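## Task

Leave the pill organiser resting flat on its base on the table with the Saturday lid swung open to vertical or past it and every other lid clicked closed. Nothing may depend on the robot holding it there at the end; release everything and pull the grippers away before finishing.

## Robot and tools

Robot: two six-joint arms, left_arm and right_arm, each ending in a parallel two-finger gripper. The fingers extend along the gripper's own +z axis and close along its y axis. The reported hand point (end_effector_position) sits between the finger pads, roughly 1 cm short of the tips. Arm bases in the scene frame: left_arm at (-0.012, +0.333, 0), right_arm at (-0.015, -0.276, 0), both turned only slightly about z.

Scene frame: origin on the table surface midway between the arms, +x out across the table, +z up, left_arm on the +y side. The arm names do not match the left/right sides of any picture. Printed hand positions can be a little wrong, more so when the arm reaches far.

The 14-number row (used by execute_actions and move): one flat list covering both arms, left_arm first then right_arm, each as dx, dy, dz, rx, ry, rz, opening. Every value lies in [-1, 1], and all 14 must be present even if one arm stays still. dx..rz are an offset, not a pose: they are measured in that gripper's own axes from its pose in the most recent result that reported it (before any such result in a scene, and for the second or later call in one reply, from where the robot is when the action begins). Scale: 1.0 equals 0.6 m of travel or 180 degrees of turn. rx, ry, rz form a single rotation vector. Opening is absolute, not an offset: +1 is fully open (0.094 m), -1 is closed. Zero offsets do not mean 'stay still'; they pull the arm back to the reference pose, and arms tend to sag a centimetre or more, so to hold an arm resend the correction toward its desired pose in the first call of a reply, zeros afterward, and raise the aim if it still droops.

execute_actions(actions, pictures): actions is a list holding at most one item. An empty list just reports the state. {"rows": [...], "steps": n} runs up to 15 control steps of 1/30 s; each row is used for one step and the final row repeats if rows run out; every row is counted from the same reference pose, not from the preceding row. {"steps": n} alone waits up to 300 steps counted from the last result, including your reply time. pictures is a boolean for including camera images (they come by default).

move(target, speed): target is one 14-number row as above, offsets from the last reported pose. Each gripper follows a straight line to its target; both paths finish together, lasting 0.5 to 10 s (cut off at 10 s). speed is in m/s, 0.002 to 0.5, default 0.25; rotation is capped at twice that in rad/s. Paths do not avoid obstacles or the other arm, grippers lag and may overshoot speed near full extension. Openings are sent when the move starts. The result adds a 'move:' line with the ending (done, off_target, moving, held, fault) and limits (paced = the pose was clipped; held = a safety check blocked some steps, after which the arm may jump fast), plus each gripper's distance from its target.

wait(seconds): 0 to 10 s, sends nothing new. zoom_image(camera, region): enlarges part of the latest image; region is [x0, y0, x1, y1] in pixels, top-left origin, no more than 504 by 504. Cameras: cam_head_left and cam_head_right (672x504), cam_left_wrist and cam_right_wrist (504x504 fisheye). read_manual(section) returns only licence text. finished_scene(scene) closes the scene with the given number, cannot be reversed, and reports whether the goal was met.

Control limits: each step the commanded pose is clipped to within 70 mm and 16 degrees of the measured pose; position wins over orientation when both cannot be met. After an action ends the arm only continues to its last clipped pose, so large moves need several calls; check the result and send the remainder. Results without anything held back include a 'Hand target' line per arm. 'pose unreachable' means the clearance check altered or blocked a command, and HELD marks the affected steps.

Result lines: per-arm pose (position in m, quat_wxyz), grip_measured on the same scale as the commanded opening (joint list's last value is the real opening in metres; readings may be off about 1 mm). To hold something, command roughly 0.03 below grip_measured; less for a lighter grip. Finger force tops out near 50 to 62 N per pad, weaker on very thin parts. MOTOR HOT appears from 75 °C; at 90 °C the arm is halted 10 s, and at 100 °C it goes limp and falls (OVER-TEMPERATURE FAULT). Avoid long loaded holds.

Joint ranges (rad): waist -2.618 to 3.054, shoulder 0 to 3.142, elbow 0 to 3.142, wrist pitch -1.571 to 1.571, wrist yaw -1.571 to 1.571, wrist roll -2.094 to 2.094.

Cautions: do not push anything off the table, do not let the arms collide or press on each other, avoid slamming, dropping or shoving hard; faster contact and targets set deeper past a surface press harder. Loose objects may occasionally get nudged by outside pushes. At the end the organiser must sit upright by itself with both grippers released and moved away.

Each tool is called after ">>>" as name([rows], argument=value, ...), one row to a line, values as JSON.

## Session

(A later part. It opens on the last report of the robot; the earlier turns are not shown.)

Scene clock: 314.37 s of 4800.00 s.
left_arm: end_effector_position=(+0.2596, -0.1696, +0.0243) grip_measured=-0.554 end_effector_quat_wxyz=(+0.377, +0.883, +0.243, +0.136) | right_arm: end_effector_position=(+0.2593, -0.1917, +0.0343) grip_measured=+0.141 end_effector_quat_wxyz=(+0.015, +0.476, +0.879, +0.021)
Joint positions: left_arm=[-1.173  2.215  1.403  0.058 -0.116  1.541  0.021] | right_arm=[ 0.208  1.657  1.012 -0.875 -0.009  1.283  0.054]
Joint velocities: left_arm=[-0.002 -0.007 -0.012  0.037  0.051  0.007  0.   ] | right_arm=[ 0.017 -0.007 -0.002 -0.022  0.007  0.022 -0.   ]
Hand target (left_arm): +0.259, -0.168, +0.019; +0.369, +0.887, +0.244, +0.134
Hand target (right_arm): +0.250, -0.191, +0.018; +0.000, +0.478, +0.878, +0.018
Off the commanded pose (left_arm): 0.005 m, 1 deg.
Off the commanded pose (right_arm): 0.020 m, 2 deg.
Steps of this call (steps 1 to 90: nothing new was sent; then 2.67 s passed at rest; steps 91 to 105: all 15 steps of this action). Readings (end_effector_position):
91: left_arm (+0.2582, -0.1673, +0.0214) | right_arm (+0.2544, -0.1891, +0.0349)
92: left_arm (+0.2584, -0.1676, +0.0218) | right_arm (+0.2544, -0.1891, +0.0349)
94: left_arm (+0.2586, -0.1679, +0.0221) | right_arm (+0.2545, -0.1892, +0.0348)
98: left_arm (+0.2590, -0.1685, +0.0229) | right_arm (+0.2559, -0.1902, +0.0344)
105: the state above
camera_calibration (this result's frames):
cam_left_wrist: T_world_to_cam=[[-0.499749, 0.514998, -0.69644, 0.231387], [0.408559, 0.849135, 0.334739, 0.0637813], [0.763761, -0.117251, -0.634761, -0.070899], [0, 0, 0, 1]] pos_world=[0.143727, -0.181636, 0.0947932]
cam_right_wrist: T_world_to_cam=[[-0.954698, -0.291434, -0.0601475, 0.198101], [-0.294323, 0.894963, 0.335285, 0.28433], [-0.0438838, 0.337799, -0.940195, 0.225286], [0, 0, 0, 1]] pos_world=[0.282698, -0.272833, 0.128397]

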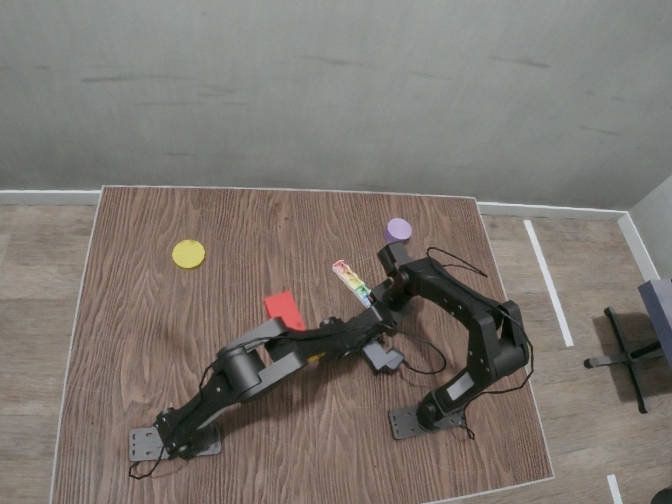

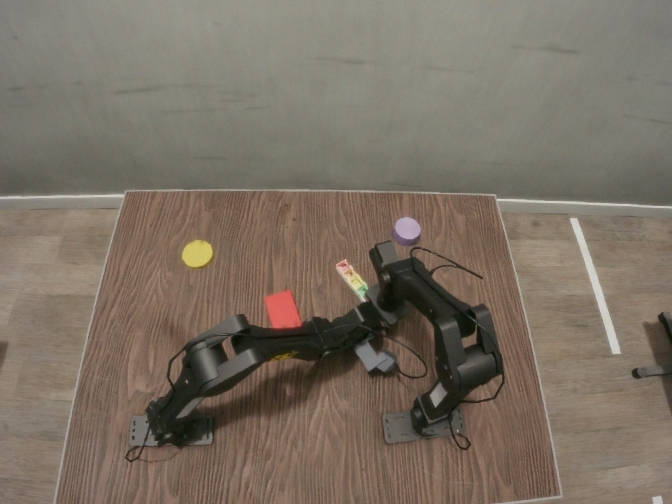

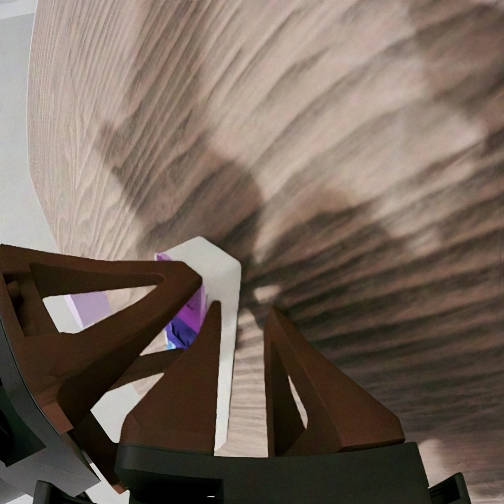

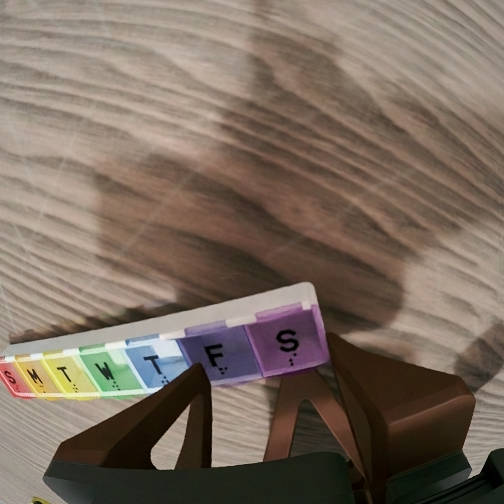

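>>> execute_actions([
  {"rows":[[0,-0.006,0,0,0,0,-0.54,0,-0.01,0.035,0,0,0,0.14],[0,-0.006,0,0,0,0,-0.52,0,-0.01,0.035,0,0,0,0.14],[0,-0.006,0,0,0,0,-0.50,0,-0.01,0.035,0,0,0,0.14],[0,-0.006,0,0,0,0,-0.48,0,-0.01,0.035,0,0,0,0.14],[0,-0.006,0,0,0,0,-0.46,0,-0.01,0.035,0,0,0,0.14],[0,-0.006,0,0,0,0,-0.44,0,-0.01,0.035,0,0,0,0.14],[0,-0.006,0,0,0,0,-0.42,0,-0.01,0.035,0,0,0,0.14],[0,-0.006,0,0,0,0,-0.40,0,-0.01,0.035,0,0,0,0.14]],"steps":12},
])

>>> zoom_image(camera="cam_right_wrist", region=[200, 290, 400, 450])

Scene clock: 324.77 s of 4800.00 s.
left_arm: end_effector_position=(+0.2613, -0.1728, +0.0282) grip_measured=-0.402 end_effector_quat_wxyz=(+0.386, +0.879, +0.242, +0.139) | right_arm: end_effector_position=(+0.2600, -0.1926, +0.0335) grip_measured=+0.141 end_effector_quat_wxyz=(+0.021, +0.476, +0.879, +0.026)
Joint positions: left_arm=[-1.173  2.215  1.403  0.08  -0.117  1.544  0.028] | right_arm=[ 0.206  1.646  0.996 -0.854 -0.006  1.28   0.054]
Joint velocities: left_arm=[ 0.017 -0.017  0.007 -0.051  0.051  0.007 -0.   ] | right_arm=[-0.007  0.007 -0.002 -0.007 -0.007  0.037 -0.001]
Hand target (left_arm): +0.258, -0.168, +0.022; +0.377, +0.883, +0.243, +0.136
Hand target (right_arm): +0.254, -0.195, +0.014; +0.014, +0.476, +0.879, +0.021
Off the commanded pose (left_arm): 0.009 m, 1 deg.
Off the commanded pose (right_arm): 0.021 m, 1 deg.
Steps of this call (steps 1 to 90: nothing new was sent; then 7.00 s passed at rest; steps 91 to 102: all 12 steps of this action). Readings (end_effector_position):
91: left_arm (+0.2597, -0.1699, +0.0246) | right_arm (+0.2594, -0.1920, +0.0339)
92: left_arm (+0.2599, -0.1701, +0.0248) | right_arm (+0.2596, -0.1923, +0.0338)
94: left_arm (+0.2602, -0.1707, +0.0255) | right_arm (+0.2600, -0.1925, +0.0336)
98: left_arm (+0.2611, -0.1723, +0.0276) | right_arm (+0.2600, -0.1925, +0.0335)
102: the state above
camera_calibration (this result's frames):
cam_left_wrist: T_world_to_cam=[[-0.49132, 0.502835, -0.711169, 0.232679], [0.405676, 0.854656, 0.324021, 0.0664576], [0.770734, -0.129306, -0.623898, -0.0742938], [0, 0, 0, 1]] pos_world=[0.14462, -0.183404, 0.0975885]
cam_right_wrist: T_world_to_cam=[[-0.953364, -0.292261, -0.0753692, 0.198452], [-0.30036, 0.894132, 0.332131, 0.287116], [-0.029679, 0.33928, -0.940217, 0.221374], [0, 0, 0, 1]] pos_world=[0.282005, -0.273828, 0.127736]

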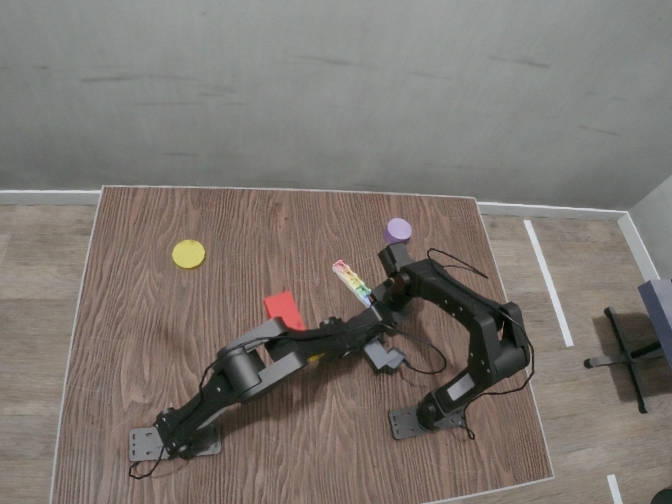

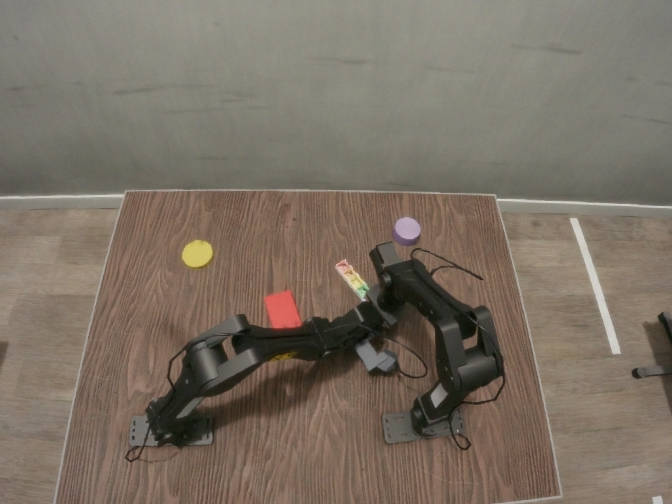

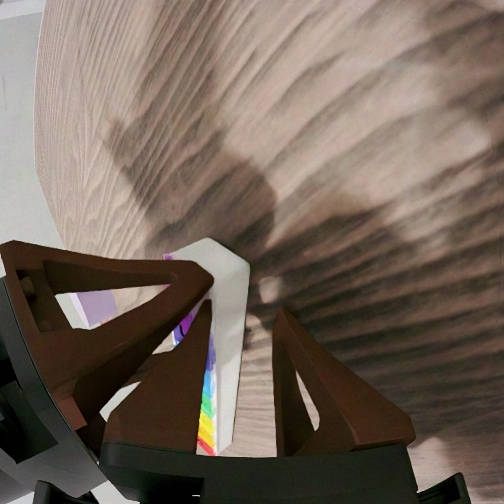

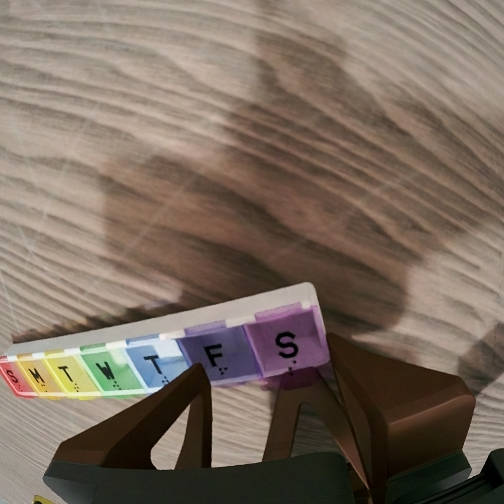

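Region (200, 290, 400, 450) of cam_right_wrist's 504x504 image, scaled by 2.520, with more detail than that image has; it fills the top 403 rows of this view, and the rest is white.

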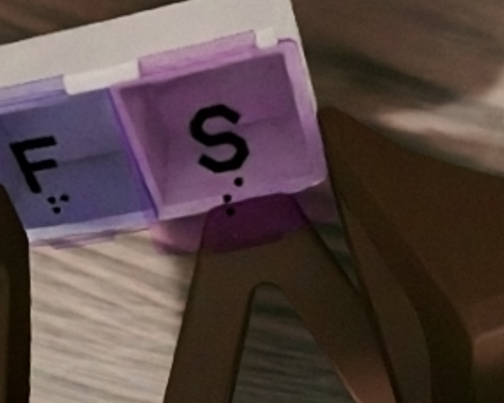

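>>> move(target=[0,0.004,0.002,0,0,0,-0.4,-0.08,0,-0.2,0,0,0,0.14], speed=0.2)

Scene clock: 328.77 s of 4800.00 s.
left_arm: end_effector_position=(+0.2614, -0.1729, +0.0283) grip_measured=-0.402 end_effector_quat_wxyz=(+0.386, +0.880, +0.240, +0.140) | right_arm: end_effector_position=(+0.2729, -0.2355, +0.1426) grip_measured=+0.141 end_effector_quat_wxyz=(+0.013, +0.476, +0.879, +0.019)
Joint positions: left_arm=[-1.173  2.215  1.403  0.081 -0.118  1.547  0.028] | right_arm=[ 0.046  1.602  1.394 -1.32  -0.015  1.12   0.054]
Joint velocities: left_arm=[ 0.007 -0.007 -0.012 -0.037  0.037 -0.022  0.   ] | right_arm=[-0.012 -0.007  0.002 -0.037 -0.051 -0.081  0.001]
Hand target (left_arm): +0.263, -0.175, +0.029; +0.386, +0.879, +0.242, +0.139
Hand target (right_arm): +0.277, -0.236, +0.153; +0.021, +0.476, +0.879, +0.026
Off the commanded pose (left_arm): 0.003 m, 0 deg.
Off the commanded pose (right_arm): 0.013 m, 1 deg.
move: off_target (right_arm)
camera_calibration (this result's frames):
cam_left_wrist: T_world_to_cam=[[-0.48842, 0.504457, -0.712018, 0.232424], [0.406512, 0.853552, 0.325879, 0.0659691], [0.772136, -0.130278, -0.621959, -0.0748899], [0, 0, 0, 1]] pos_world=[0.144528, -0.183312, 0.0974134]
cam_right_wrist: T_world_to_cam=[[-0.954854, -0.292046, -0.0544393, 0.203976], [-0.293012, 0.895635, 0.334637, 0.291125], [-0.0489717, 0.335481, -0.940773, 0.343414], [0, 0, 0, 1]] pos_world=[0.296888, -0.316381, 0.236758]

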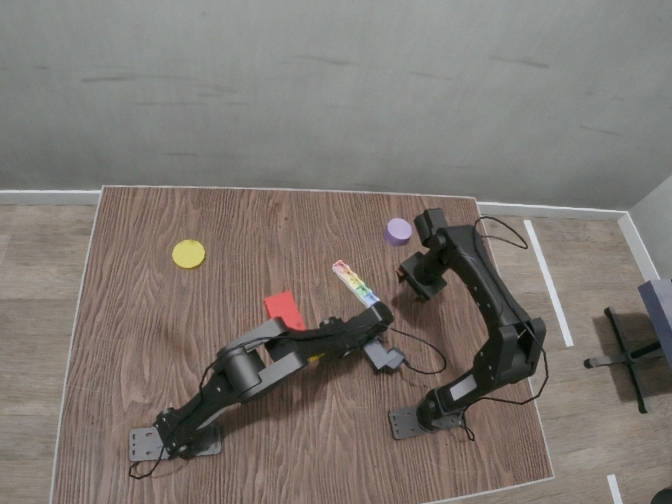

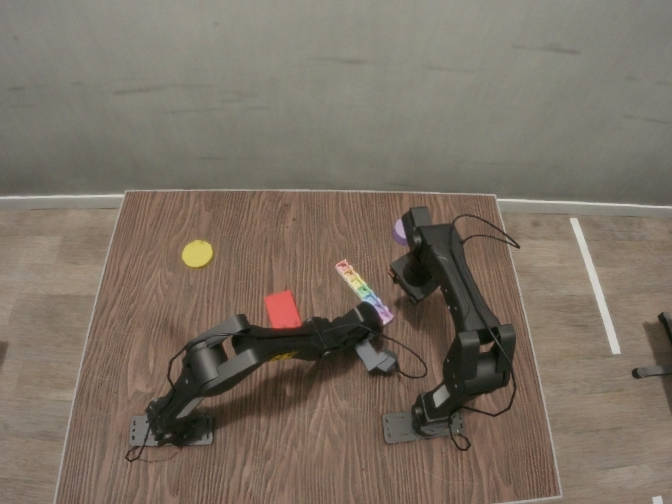

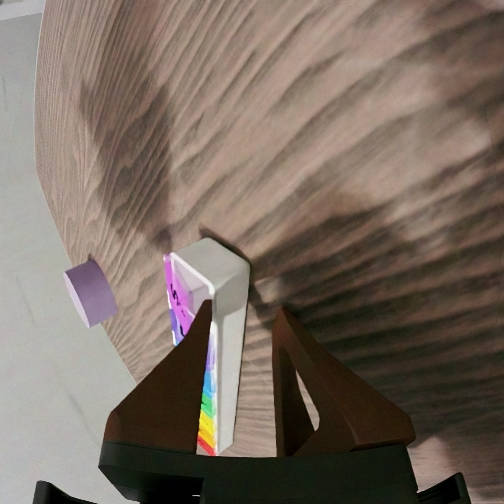

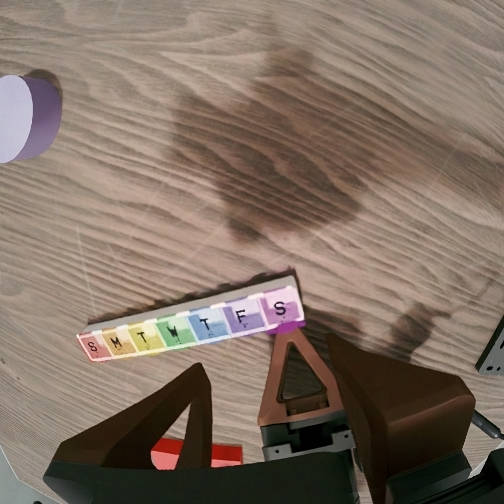

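Finger is under the lid. Continue opening with forward bias.

>>> execute_actions([
  {"rows":[[0,0.012,0.005,0,0,0,-0.38,0,0,-0.02,0,0,0,0.14],[0,0.012,0.005,0,0,0,-0.35,0,0,-0.02,0,0,0,0.14],[0,0.012,0.005,0,0,0,-0.32,0,0,-0.02,0,0,0,0.14],[0,0.012,0.005,0,0,0,-0.29,0,0,-0.02,0,0,0,0.14],[0,0.012,0.005,0,0,0,-0.26,0,0,-0.02,0,0,0,0.14],[0,0.012,0.005,0,0,0,-0.23,0,0,-0.02,0,0,0,0.14],[0,0.012,0.005,0,0,0,-0.20,0,0,-0.02,0,0,0,0.14],[0,0.012,0.005,0,0,0,-0.17,0,0,-0.02,0,0,0,0.14],[0,0.012,0.005,0,0,0,-0.14,0,0,-0.02,0,0,0,0.14],[0,0.012,0.005,0,0,0,-0.11,0,0,-0.02,0,0,0,0.14],[0,0.012,0.005,0,0,0,-0.08,0,0,-0.02,0,0,0,0.14],[0,0.012,0.005,0,0,0,-0.05,0,0,-0.02,0,0,0,0.14]],"steps":15},
])

>>> zoom_image(camera="cam_right_wrist", region=[200, 240, 380, 400])

Scene clock: 332.63 s of 4800.00 s.
left_arm: end_effector_position=(+0.2633, -0.1767, +0.0342) grip_measured=-0.053 end_effector_quat_wxyz=(+0.391, +0.877, +0.238, +0.142) | right_arm: end_effector_position=(+0.2666, -0.2363, +0.1424) grip_measured=+0.141 end_effector_quat_wxyz=(+0.003, +0.476, +0.879, +0.012)
Joint positions: left_arm=[-1.173  2.215  1.42   0.076 -0.118  1.551  0.045] | right_arm=[ 0.046  1.602  1.394 -1.345 -0.015  1.119  0.054]
Joint velocities: left_arm=[ 0.017  0.007 -0.007 -0.125  0.007 -0.007 -0.001] | right_arm=[ 0.012 -0.002 -0.017  0.022 -0.022  0.051 -0.001]
Hand target (left_arm): +0.265, -0.179, +0.032; +0.386, +0.880, +0.240, +0.140
Hand target (right_arm): +0.272, -0.236, +0.154; +0.014, +0.476, +0.879, +0.019
Off the commanded pose (left_arm): 0.004 m, 1 deg.
Off the commanded pose (right_arm): 0.014 m, 1 deg.
Steps of this call (steps 1 to 90: nothing new was sent; then 0.37 s passed at rest; steps 91 to 105: all 15 steps of this action). Readings (end_effector_position):
91: left_arm (+0.2615, -0.1731, +0.0286) | right_arm (+0.2722, -0.2356, +0.1426)
92: left_arm (+0.2617, -0.1736, +0.0294) | right_arm (+0.2713, -0.2357, +0.1426)
94: left_arm (+0.2619, -0.1740, +0.0301) | right_arm (+0.2694, -0.2359, +0.1425)
98: left_arm (+0.2625, -0.1751, +0.0319) | right_arm (+0.2675, -0.2362, +0.1424)
105: the state above
camera_calibration (this result's frames):
cam_left_wrist: T_world_to_cam=[[-0.4815, 0.498765, -0.720688, 0.236991], [0.406103, 0.85565, 0.320847, 0.0672312], [0.776684, -0.138186, -0.614546, -0.0760408], [0, 0, 0, 1]] pos_world=[0.145868, -0.186237, 0.102495]
cam_right_wrist: T_world_to_cam=[[-0.955691, -0.292911, -0.0292797, 0.194151], [-0.28516, 0.896512, 0.339042, 0.287551], [-0.0730595, 0.332369, -0.940315, 0.348816], [0, 0, 0, 1]] pos_world=[0.29303, -0.31686, 0.23619]

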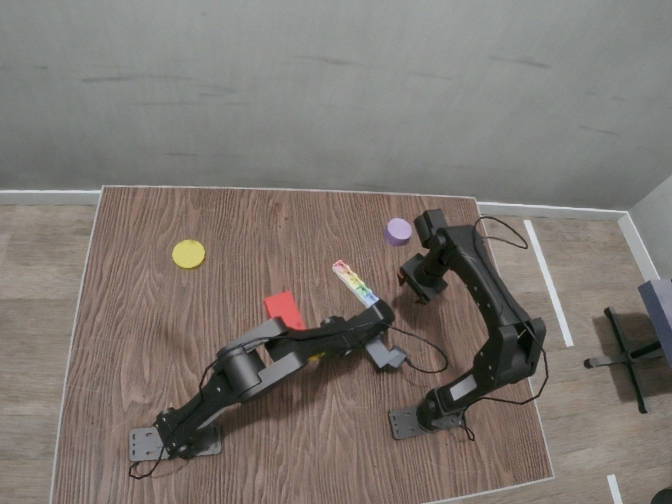

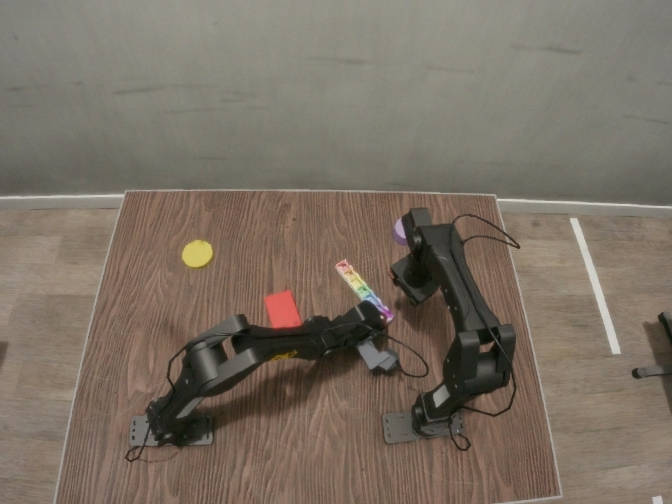

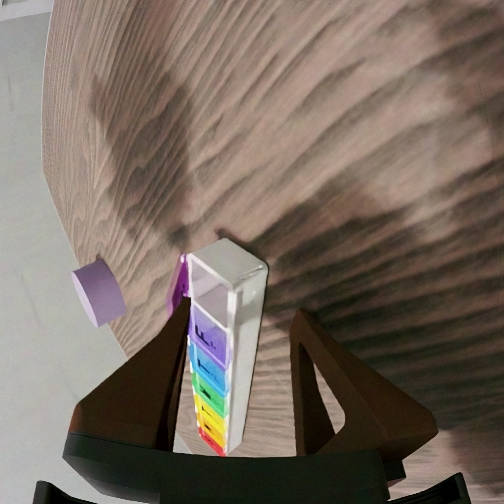

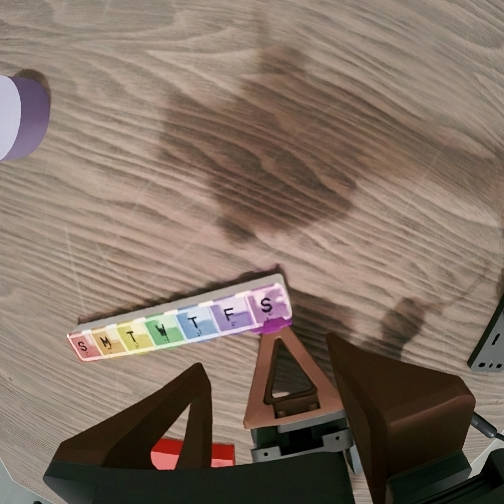

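Region (200, 240, 380, 400) of cam_right_wrist's 504x504 image, scaled by 2.800, with more detail than that image has.

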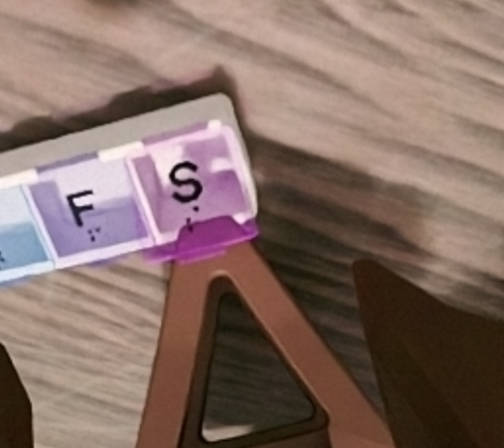

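Lid is rising. Continue.

>>> execute_actions([
  {"rows":[[0,0.012,0.005,0,0,0,-0.02,0,0,0,0,0,0,0.14],[0,0.012,0.005,0,0,0,0.02,0,0,0,0,0,0,0.14],[0,0.012,0.005,0,0,0,0.06,0,0,0,0,0,0,0.14],[0,0.012,0.005,0,0,0,0.10,0,0,0,0,0,0,0.14],[0,0.012,0.005,0,0,0,0.14,0,0,0,0,0,0,0.14],[0,0.012,0.005,0,0,0,0.18,0,0,0,0,0,0,0.14],[0,0.012,0.005,0,0,0,0.22,0,0,0,0,0,0,0.14],[0,0.012,0.005,0,0,0,0.26,0,0,0,0,0,0,0.14],[0,0.012,0.005,0,0,0,0.30,0,0,0,0,0,0,0.14],[0,0.012,0.005,0,0,0,0.34,0,0,0,0,0,0,0.14],[0,0.012,0.005,0,0,0,0.38,0,0,0,0,0,0,0.14],[0,0.012,0.005,0,0,0,0.42,0,0,0,0,0,0,0.14]],"steps":15},
])

>>> zoom_image(camera="cam_right_wrist", region=[200, 240, 380, 400])

Scene clock: 337.47 s of 4800.00 s.
left_arm: end_effector_position=(+0.2660, -0.1821, +0.0425) grip_measured=+0.417 end_effector_quat_wxyz=(+0.401, +0.873, +0.236, +0.144) | right_arm: end_effector_position=(+0.2665, -0.2363, +0.1424) grip_measured=+0.141 end_effector_quat_wxyz=(+0.003, +0.476, +0.879, +0.011)
Joint positions: left_arm=[-1.173  2.215  1.44   0.078 -0.118  1.555  0.067] | right_arm=[ 0.046  1.602  1.394 -1.346 -0.015  1.119  0.054]
Joint velocities: left_arm=[-0.017 -0.007 -0.007 -0.037  0.037 -0.022  0.001] | right_arm=[ 0.002 -0.007 -0.007 -0.051 -0.051 -0.022 -0.001]
Hand target (left_arm): +0.267, -0.183, +0.038; +0.392, +0.877, +0.238, +0.142
Hand target (right_arm): +0.267, -0.236, +0.142; +0.003, +0.476, +0.879, +0.012
Off the commanded pose (left_arm): 0.005 m, 1 deg.
Off the commanded pose (right_arm): 0.000 m, 0 deg.
Steps of this call (steps 1 to 90: nothing new was sent; then 1.33 s passed at rest; steps 91 to 105: all 15 steps of this action). Readings (end_effector_position):
91: left_arm (+0.2636, -0.1772, +0.0350) | right_arm (+0.2665, -0.2363, +0.1424)
92: left_arm (+0.2639, -0.1778, +0.0359) | right_arm (+0.2665, -0.2363, +0.1424)
94: left_arm (+0.2642, -0.1784, +0.0370) | right_arm (+0.2665, -0.2363, +0.1424)
98: left_arm (+0.2650, -0.1800, +0.0394) | right_arm (+0.2665, -0.2363, +0.1424)
105: the state above
camera_calibration (this result's frames):
cam_left_wrist: T_world_to_cam=[[-0.471376, 0.487381, -0.735027, 0.242805], [0.404301, 0.860112, 0.311042, 0.069774], [0.783801, -0.150554, -0.602485, -0.0784533], [0, 0, 0, 1]] pos_world=[0.147735, -0.190164, 0.109499]
cam_right_wrist: T_world_to_cam=[[-0.955713, -0.292913, -0.0285281, 0.193862], [-0.284903, 0.896545, 0.339171, 0.287441], [-0.0737711, 0.332278, -0.940292, 0.348972], [0, 0, 0, 1]] pos_world=[0.292913, -0.316875, 0.236174]

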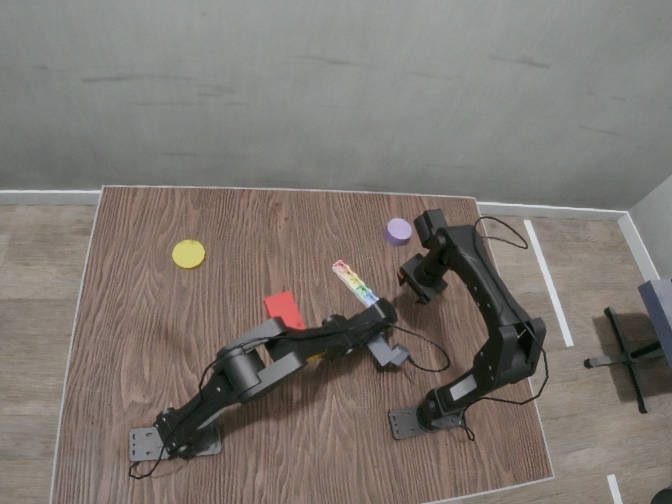

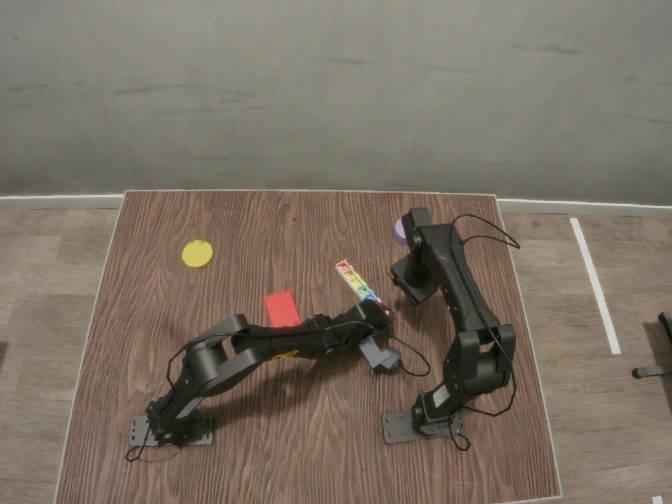

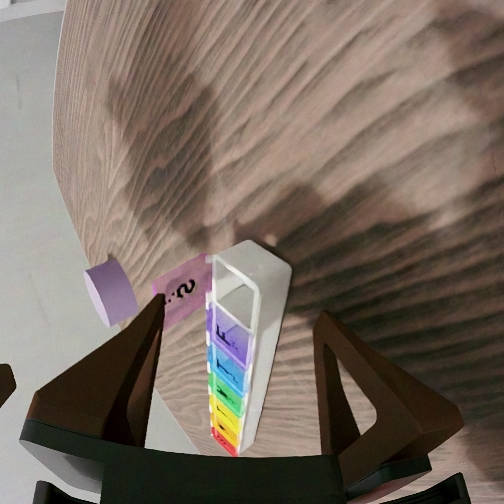

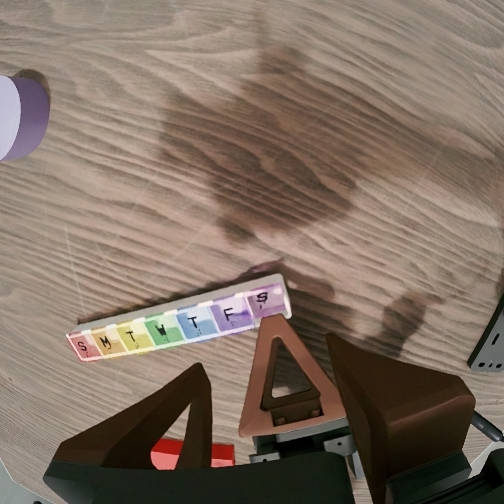

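Region (200, 240, 380, 400) of cam_right_wrist's 504x504 image, scaled by 2.800, with more detail than that image has.

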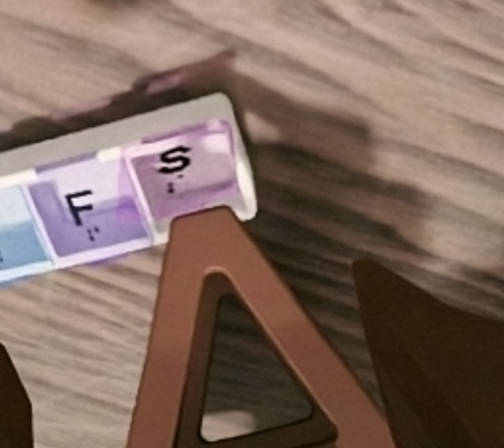

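>>> execute_actions([
  {"rows":[[0,0.006,0.008,0,0,0,0.42,0,0,0,0,0,0,0.14],[0,0.010,0.013,0,0,0,0.42,0,0,0,0,0,0,0.14],[0,0.014,0.018,0,0,0,0.42,0,0,0,0,0,0,0.14],[0,0.017,0.021,0,0,0,0.42,0,0,0,0,0,0,0.14]],"steps":14},
])

>>> zoom_image(camera="cam_right_wrist", region=[200, 240, 380, 400])

Scene clock: 348.00 s of 4800.00 s.
left_arm: end_effector_position=(+0.2718, -0.1937, +0.0440) grip_measured=+0.418 end_effector_quat_wxyz=(+0.406, +0.871, +0.233, +0.147) | right_arm: end_effector_position=(+0.2665, -0.2363, +0.1424) grip_measured=+0.141 end_effector_quat_wxyz=(+0.003, +0.476, +0.879, +0.011)
Joint positions: left_arm=[-1.173  2.253  1.501  0.068 -0.118  1.561  0.067] | right_arm=[ 0.046  1.602  1.394 -1.346 -0.015  1.119  0.054]
Joint velocities: left_arm=[-0.017  0.007 -0.002 -0.051 -0.051 -0.066  0.   ] | right_arm=[-0.002  0.007  0.007  0.081  0.007 -0.007  0.001]
Hand target (left_arm): +0.275, -0.196, +0.042; +0.401, +0.873, +0.236, +0.145
Hand target (right_arm): +0.266, -0.236, +0.142; +0.003, +0.476, +0.879, +0.011
Off the commanded pose (left_arm): 0.004 m, 1 deg.
Off the commanded pose (right_arm): 0.000 m, 0 deg.
Steps of this call (steps 1 to 90: nothing new was sent; then 7.07 s passed at rest; steps 91 to 104: all 14 steps of this action). Readings (end_effector_position):
91: left_arm (+0.2661, -0.1822, +0.0427) | right_arm (+0.2665, -0.2363, +0.1424)
92: left_arm (+0.2665, -0.1829, +0.0434) | right_arm (+0.2665, -0.2363, +0.1424)
94: left_arm (+0.2685, -0.1870, +0.0435) | right_arm (+0.2665, -0.2363, +0.1424)
98: left_arm (+0.2717, -0.1936, +0.0437) | right_arm (+0.2665, -0.2363, +0.1424)
104: the state above
camera_calibration (this result's frames):
cam_left_wrist: T_world_to_cam=[[-0.46256, 0.482027, -0.744102, 0.24921], [0.404152, 0.861654, 0.306941, 0.0774936], [0.789113, -0.158752, -0.59338, -0.0872969], [0, 0, 0, 1]] pos_world=[0.152843, -0.200757, 0.109851]
cam_right_wrist: T_world_to_cam=[[-0.955713, -0.292913, -0.0285281, 0.193862], [-0.284903, 0.896545, 0.339171, 0.287441], [-0.0737711, 0.332278, -0.940292, 0.348972], [0, 0, 0, 1]] pos_world=[0.292913, -0.316875, 0.236174]

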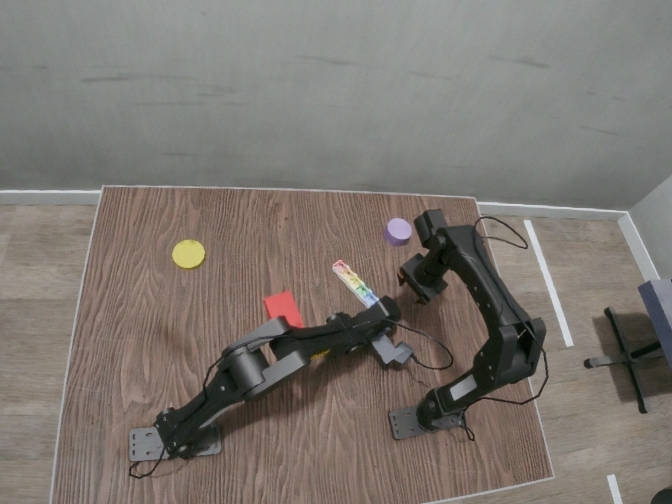

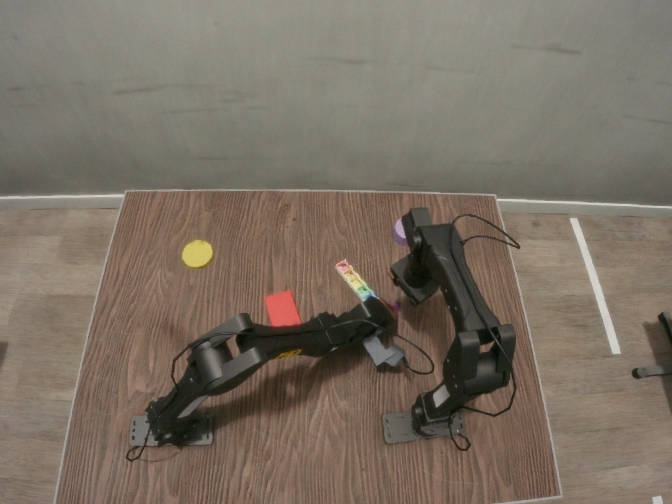

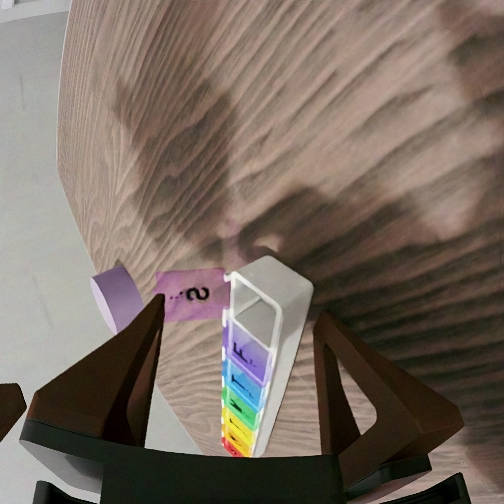

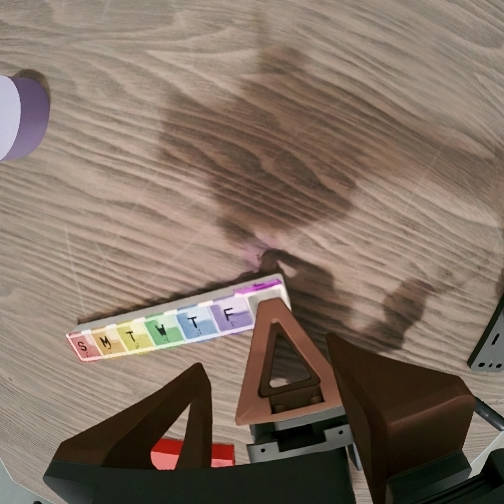

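Region (200, 240, 380, 400) of cam_right_wrist's 504x504 image, scaled by 2.800, with more detail than that image has.

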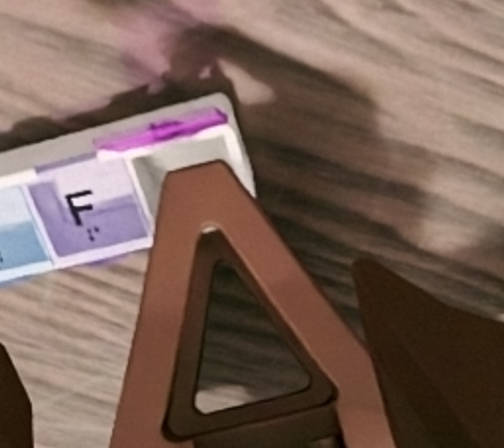

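>>> move(target=[0,0,-0.15,0,0,0,0.42,0,0,0,0,0,0,0.14], speed=0.2)

Scene clock: 352.10 s of 4800.00 s.
left_arm: end_effector_position=(+0.2364, -0.1399, +0.0949) grip_measured=+0.418 end_effector_quat_wxyz=(+0.400, +0.874, +0.230, +0.150) | right_arm: end_effector_position=(+0.2665, -0.2363, +0.1424) grip_measured=+0.141 end_effector_quat_wxyz=(+0.003, +0.476, +0.879, +0.011)
Joint positions: left_arm=[-1.195  1.95   1.256 -0.003 -0.14   1.555  0.067] | right_arm=[ 0.046  1.602  1.394 -1.346 -0.015  1.119  0.054]
Joint velocities: left_arm=[ 0.012 -0.012 -0.007  0.051  0.051 -0.051 -0.   ] | right_arm=[-0.007  0.012 -0.017  0.007 -0.007 -0.037  0.   ]
Hand target (left_arm): +0.232, -0.138, +0.102; +0.406, +0.872, +0.233, +0.147
Hand target (right_arm): +0.266, -0.236, +0.142; +0.003, +0.476, +0.879, +0.011
Off the commanded pose (left_arm): 0.008 m, 1 deg.
Off the commanded pose (right_arm): 0.000 m, 0 deg.
After step 90, 0.07 s passed at rest.
move: done
camera_calibration (this result's frames):
cam_left_wrist: T_world_to_cam=[[-0.45913, 0.494586, -0.73796, 0.245135], [0.405127, 0.855851, 0.321543, 0.0273787], [0.790615, -0.151338, -0.593317, -0.0199319], [0, 0, 0, 1]] pos_world=[0.117216, -0.147689, 0.160271]
cam_right_wrist: T_world_to_cam=[[-0.955713, -0.292913, -0.0285281, 0.193862], [-0.284903, 0.896545, 0.339171, 0.287441], [-0.0737711, 0.332278, -0.940292, 0.348972], [0, 0, 0, 1]] pos_world=[0.292913, -0.316875, 0.236174]

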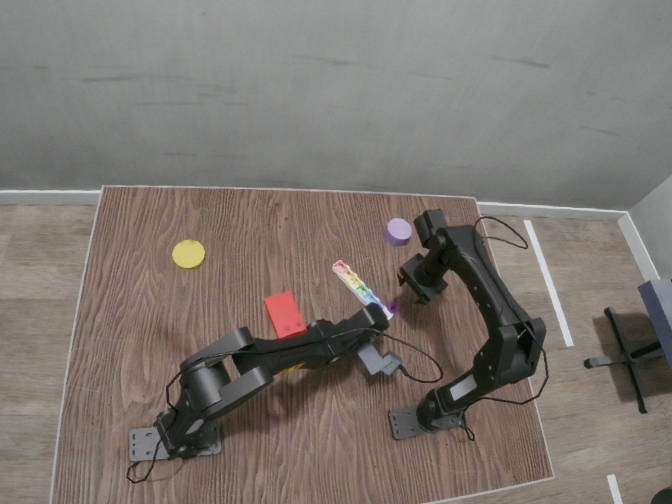

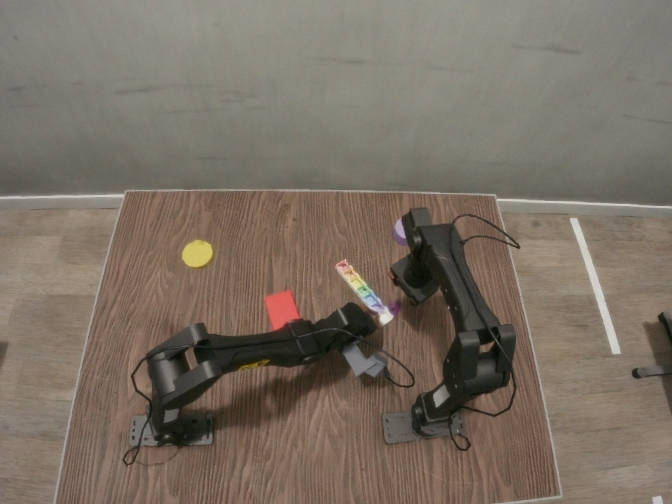

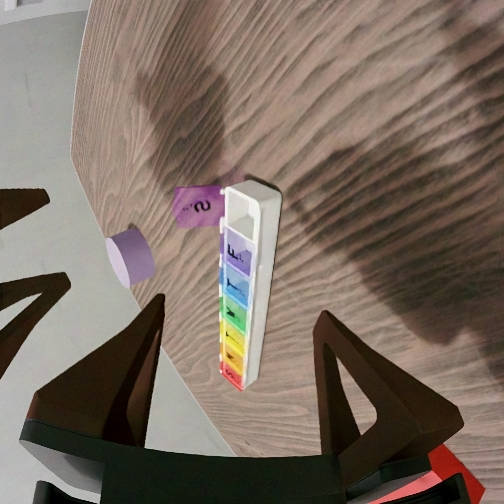

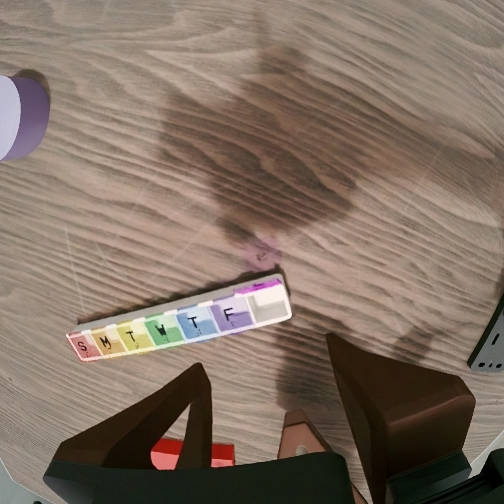

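>>> move(target=[0,0,-0.12,0,0,0,0.42,-0.1,0,-0.08,0,0,0,0.14], speed=0.3)

>>> zoom_image(camera="cam_left_wrist", region=[140, 100, 340, 340])

Scene clock: 356.90 s of 4800.00 s.
left_arm: end_effector_position=(+0.2085, -0.0977, +0.1366) grip_measured=+0.418 end_effector_quat_wxyz=(+0.394, +0.877, +0.228, +0.152) | right_arm: end_effector_position=(+0.2948, -0.2863, +0.1802) grip_measured=+0.141 end_effector_quat_wxyz=(-0.007, +0.478, +0.878, +0.007)
Joint positions: left_arm=[-1.218  1.716  1.142 -0.137 -0.162  1.548  0.067] | right_arm=[-0.128  1.742  1.7   -1.537 -0.019  0.95   0.054]
Joint velocities: left_arm=[-0.012  0.002  0.012 -0.007 -0.022  0.022 -0.   ] | right_arm=[-0.007 -0.007 -0.007 -0.081 -0.066 -0.022  0.   ]
Hand target (left_arm): +0.204, -0.096, +0.142; +0.400, +0.875, +0.231, +0.149
Hand target (right_arm): +0.297, -0.287, +0.190; +0.002, +0.476, +0.879, +0.012
Off the commanded pose (left_arm): 0.007 m, 1 deg.
Off the commanded pose (right_arm): 0.011 m, 1 deg.
After step 90, 0.70 s passed at rest.
move: off_target (right_arm)
camera_calibration (this result's frames):
cam_left_wrist: T_world_to_cam=[[-0.455915, 0.506651, -0.731742, 0.241947], [0.405686, 0.850083, 0.335824, -0.0135672], [0.792187, -0.143751, -0.593107, 0.0336573], [0, 0, 0, 1]] pos_world=[0.0891484, -0.106211, 0.201561]
cam_right_wrist: T_world_to_cam=[[-0.957554, -0.28814, -0.00806133, 0.205642], [-0.272947, 0.897362, 0.34676, 0.322831], [-0.0926814, 0.334242, -0.937919, 0.408907], [0, 0, 0, 1]] pos_world=[0.322927, -0.367116, 0.273235]

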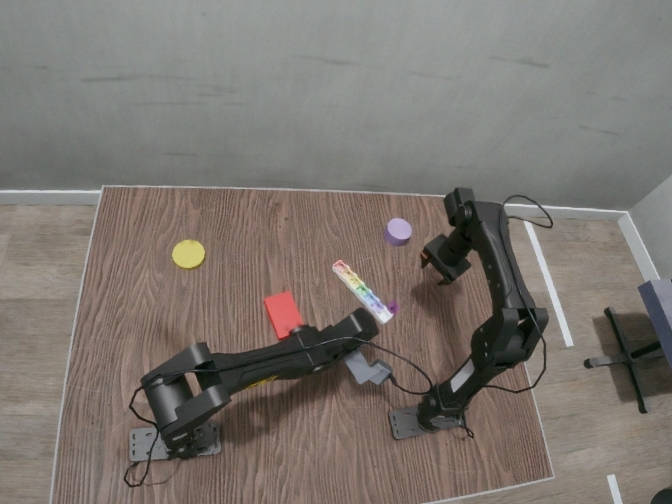

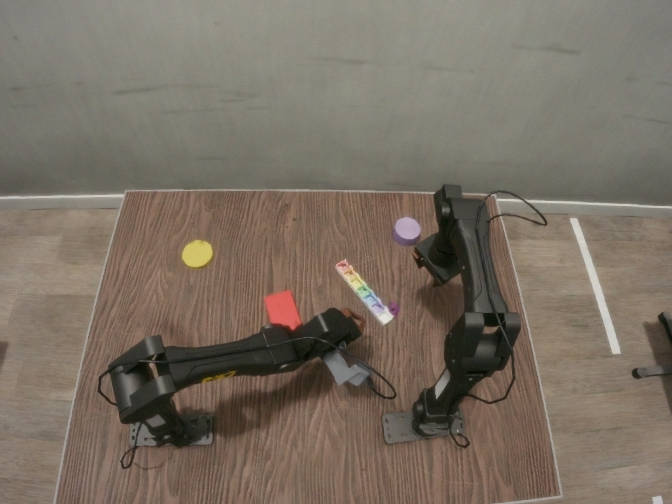

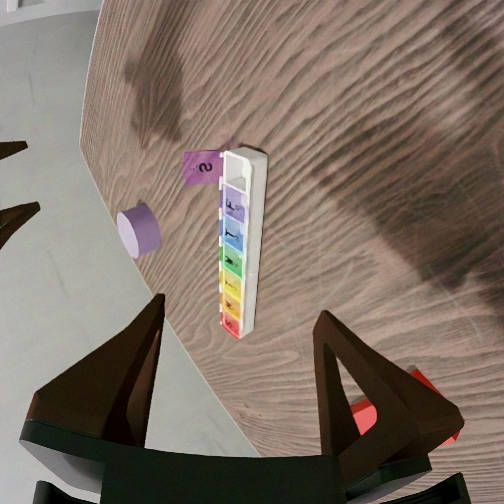

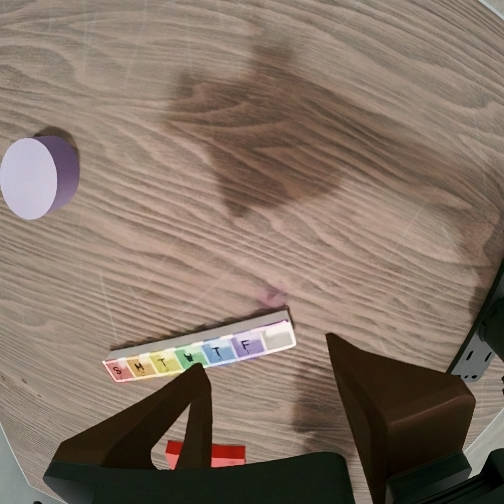

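Region (140, 100, 340, 340) of cam_left_wrist's 504x504 image, scaled by 2.100, with more detail than that image has.

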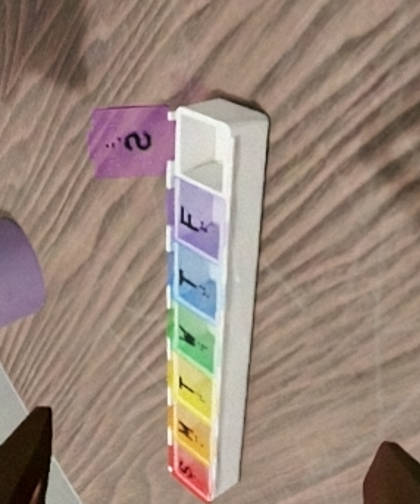

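>>> finished_scene(scene=2)

The scene is finished: the task was done.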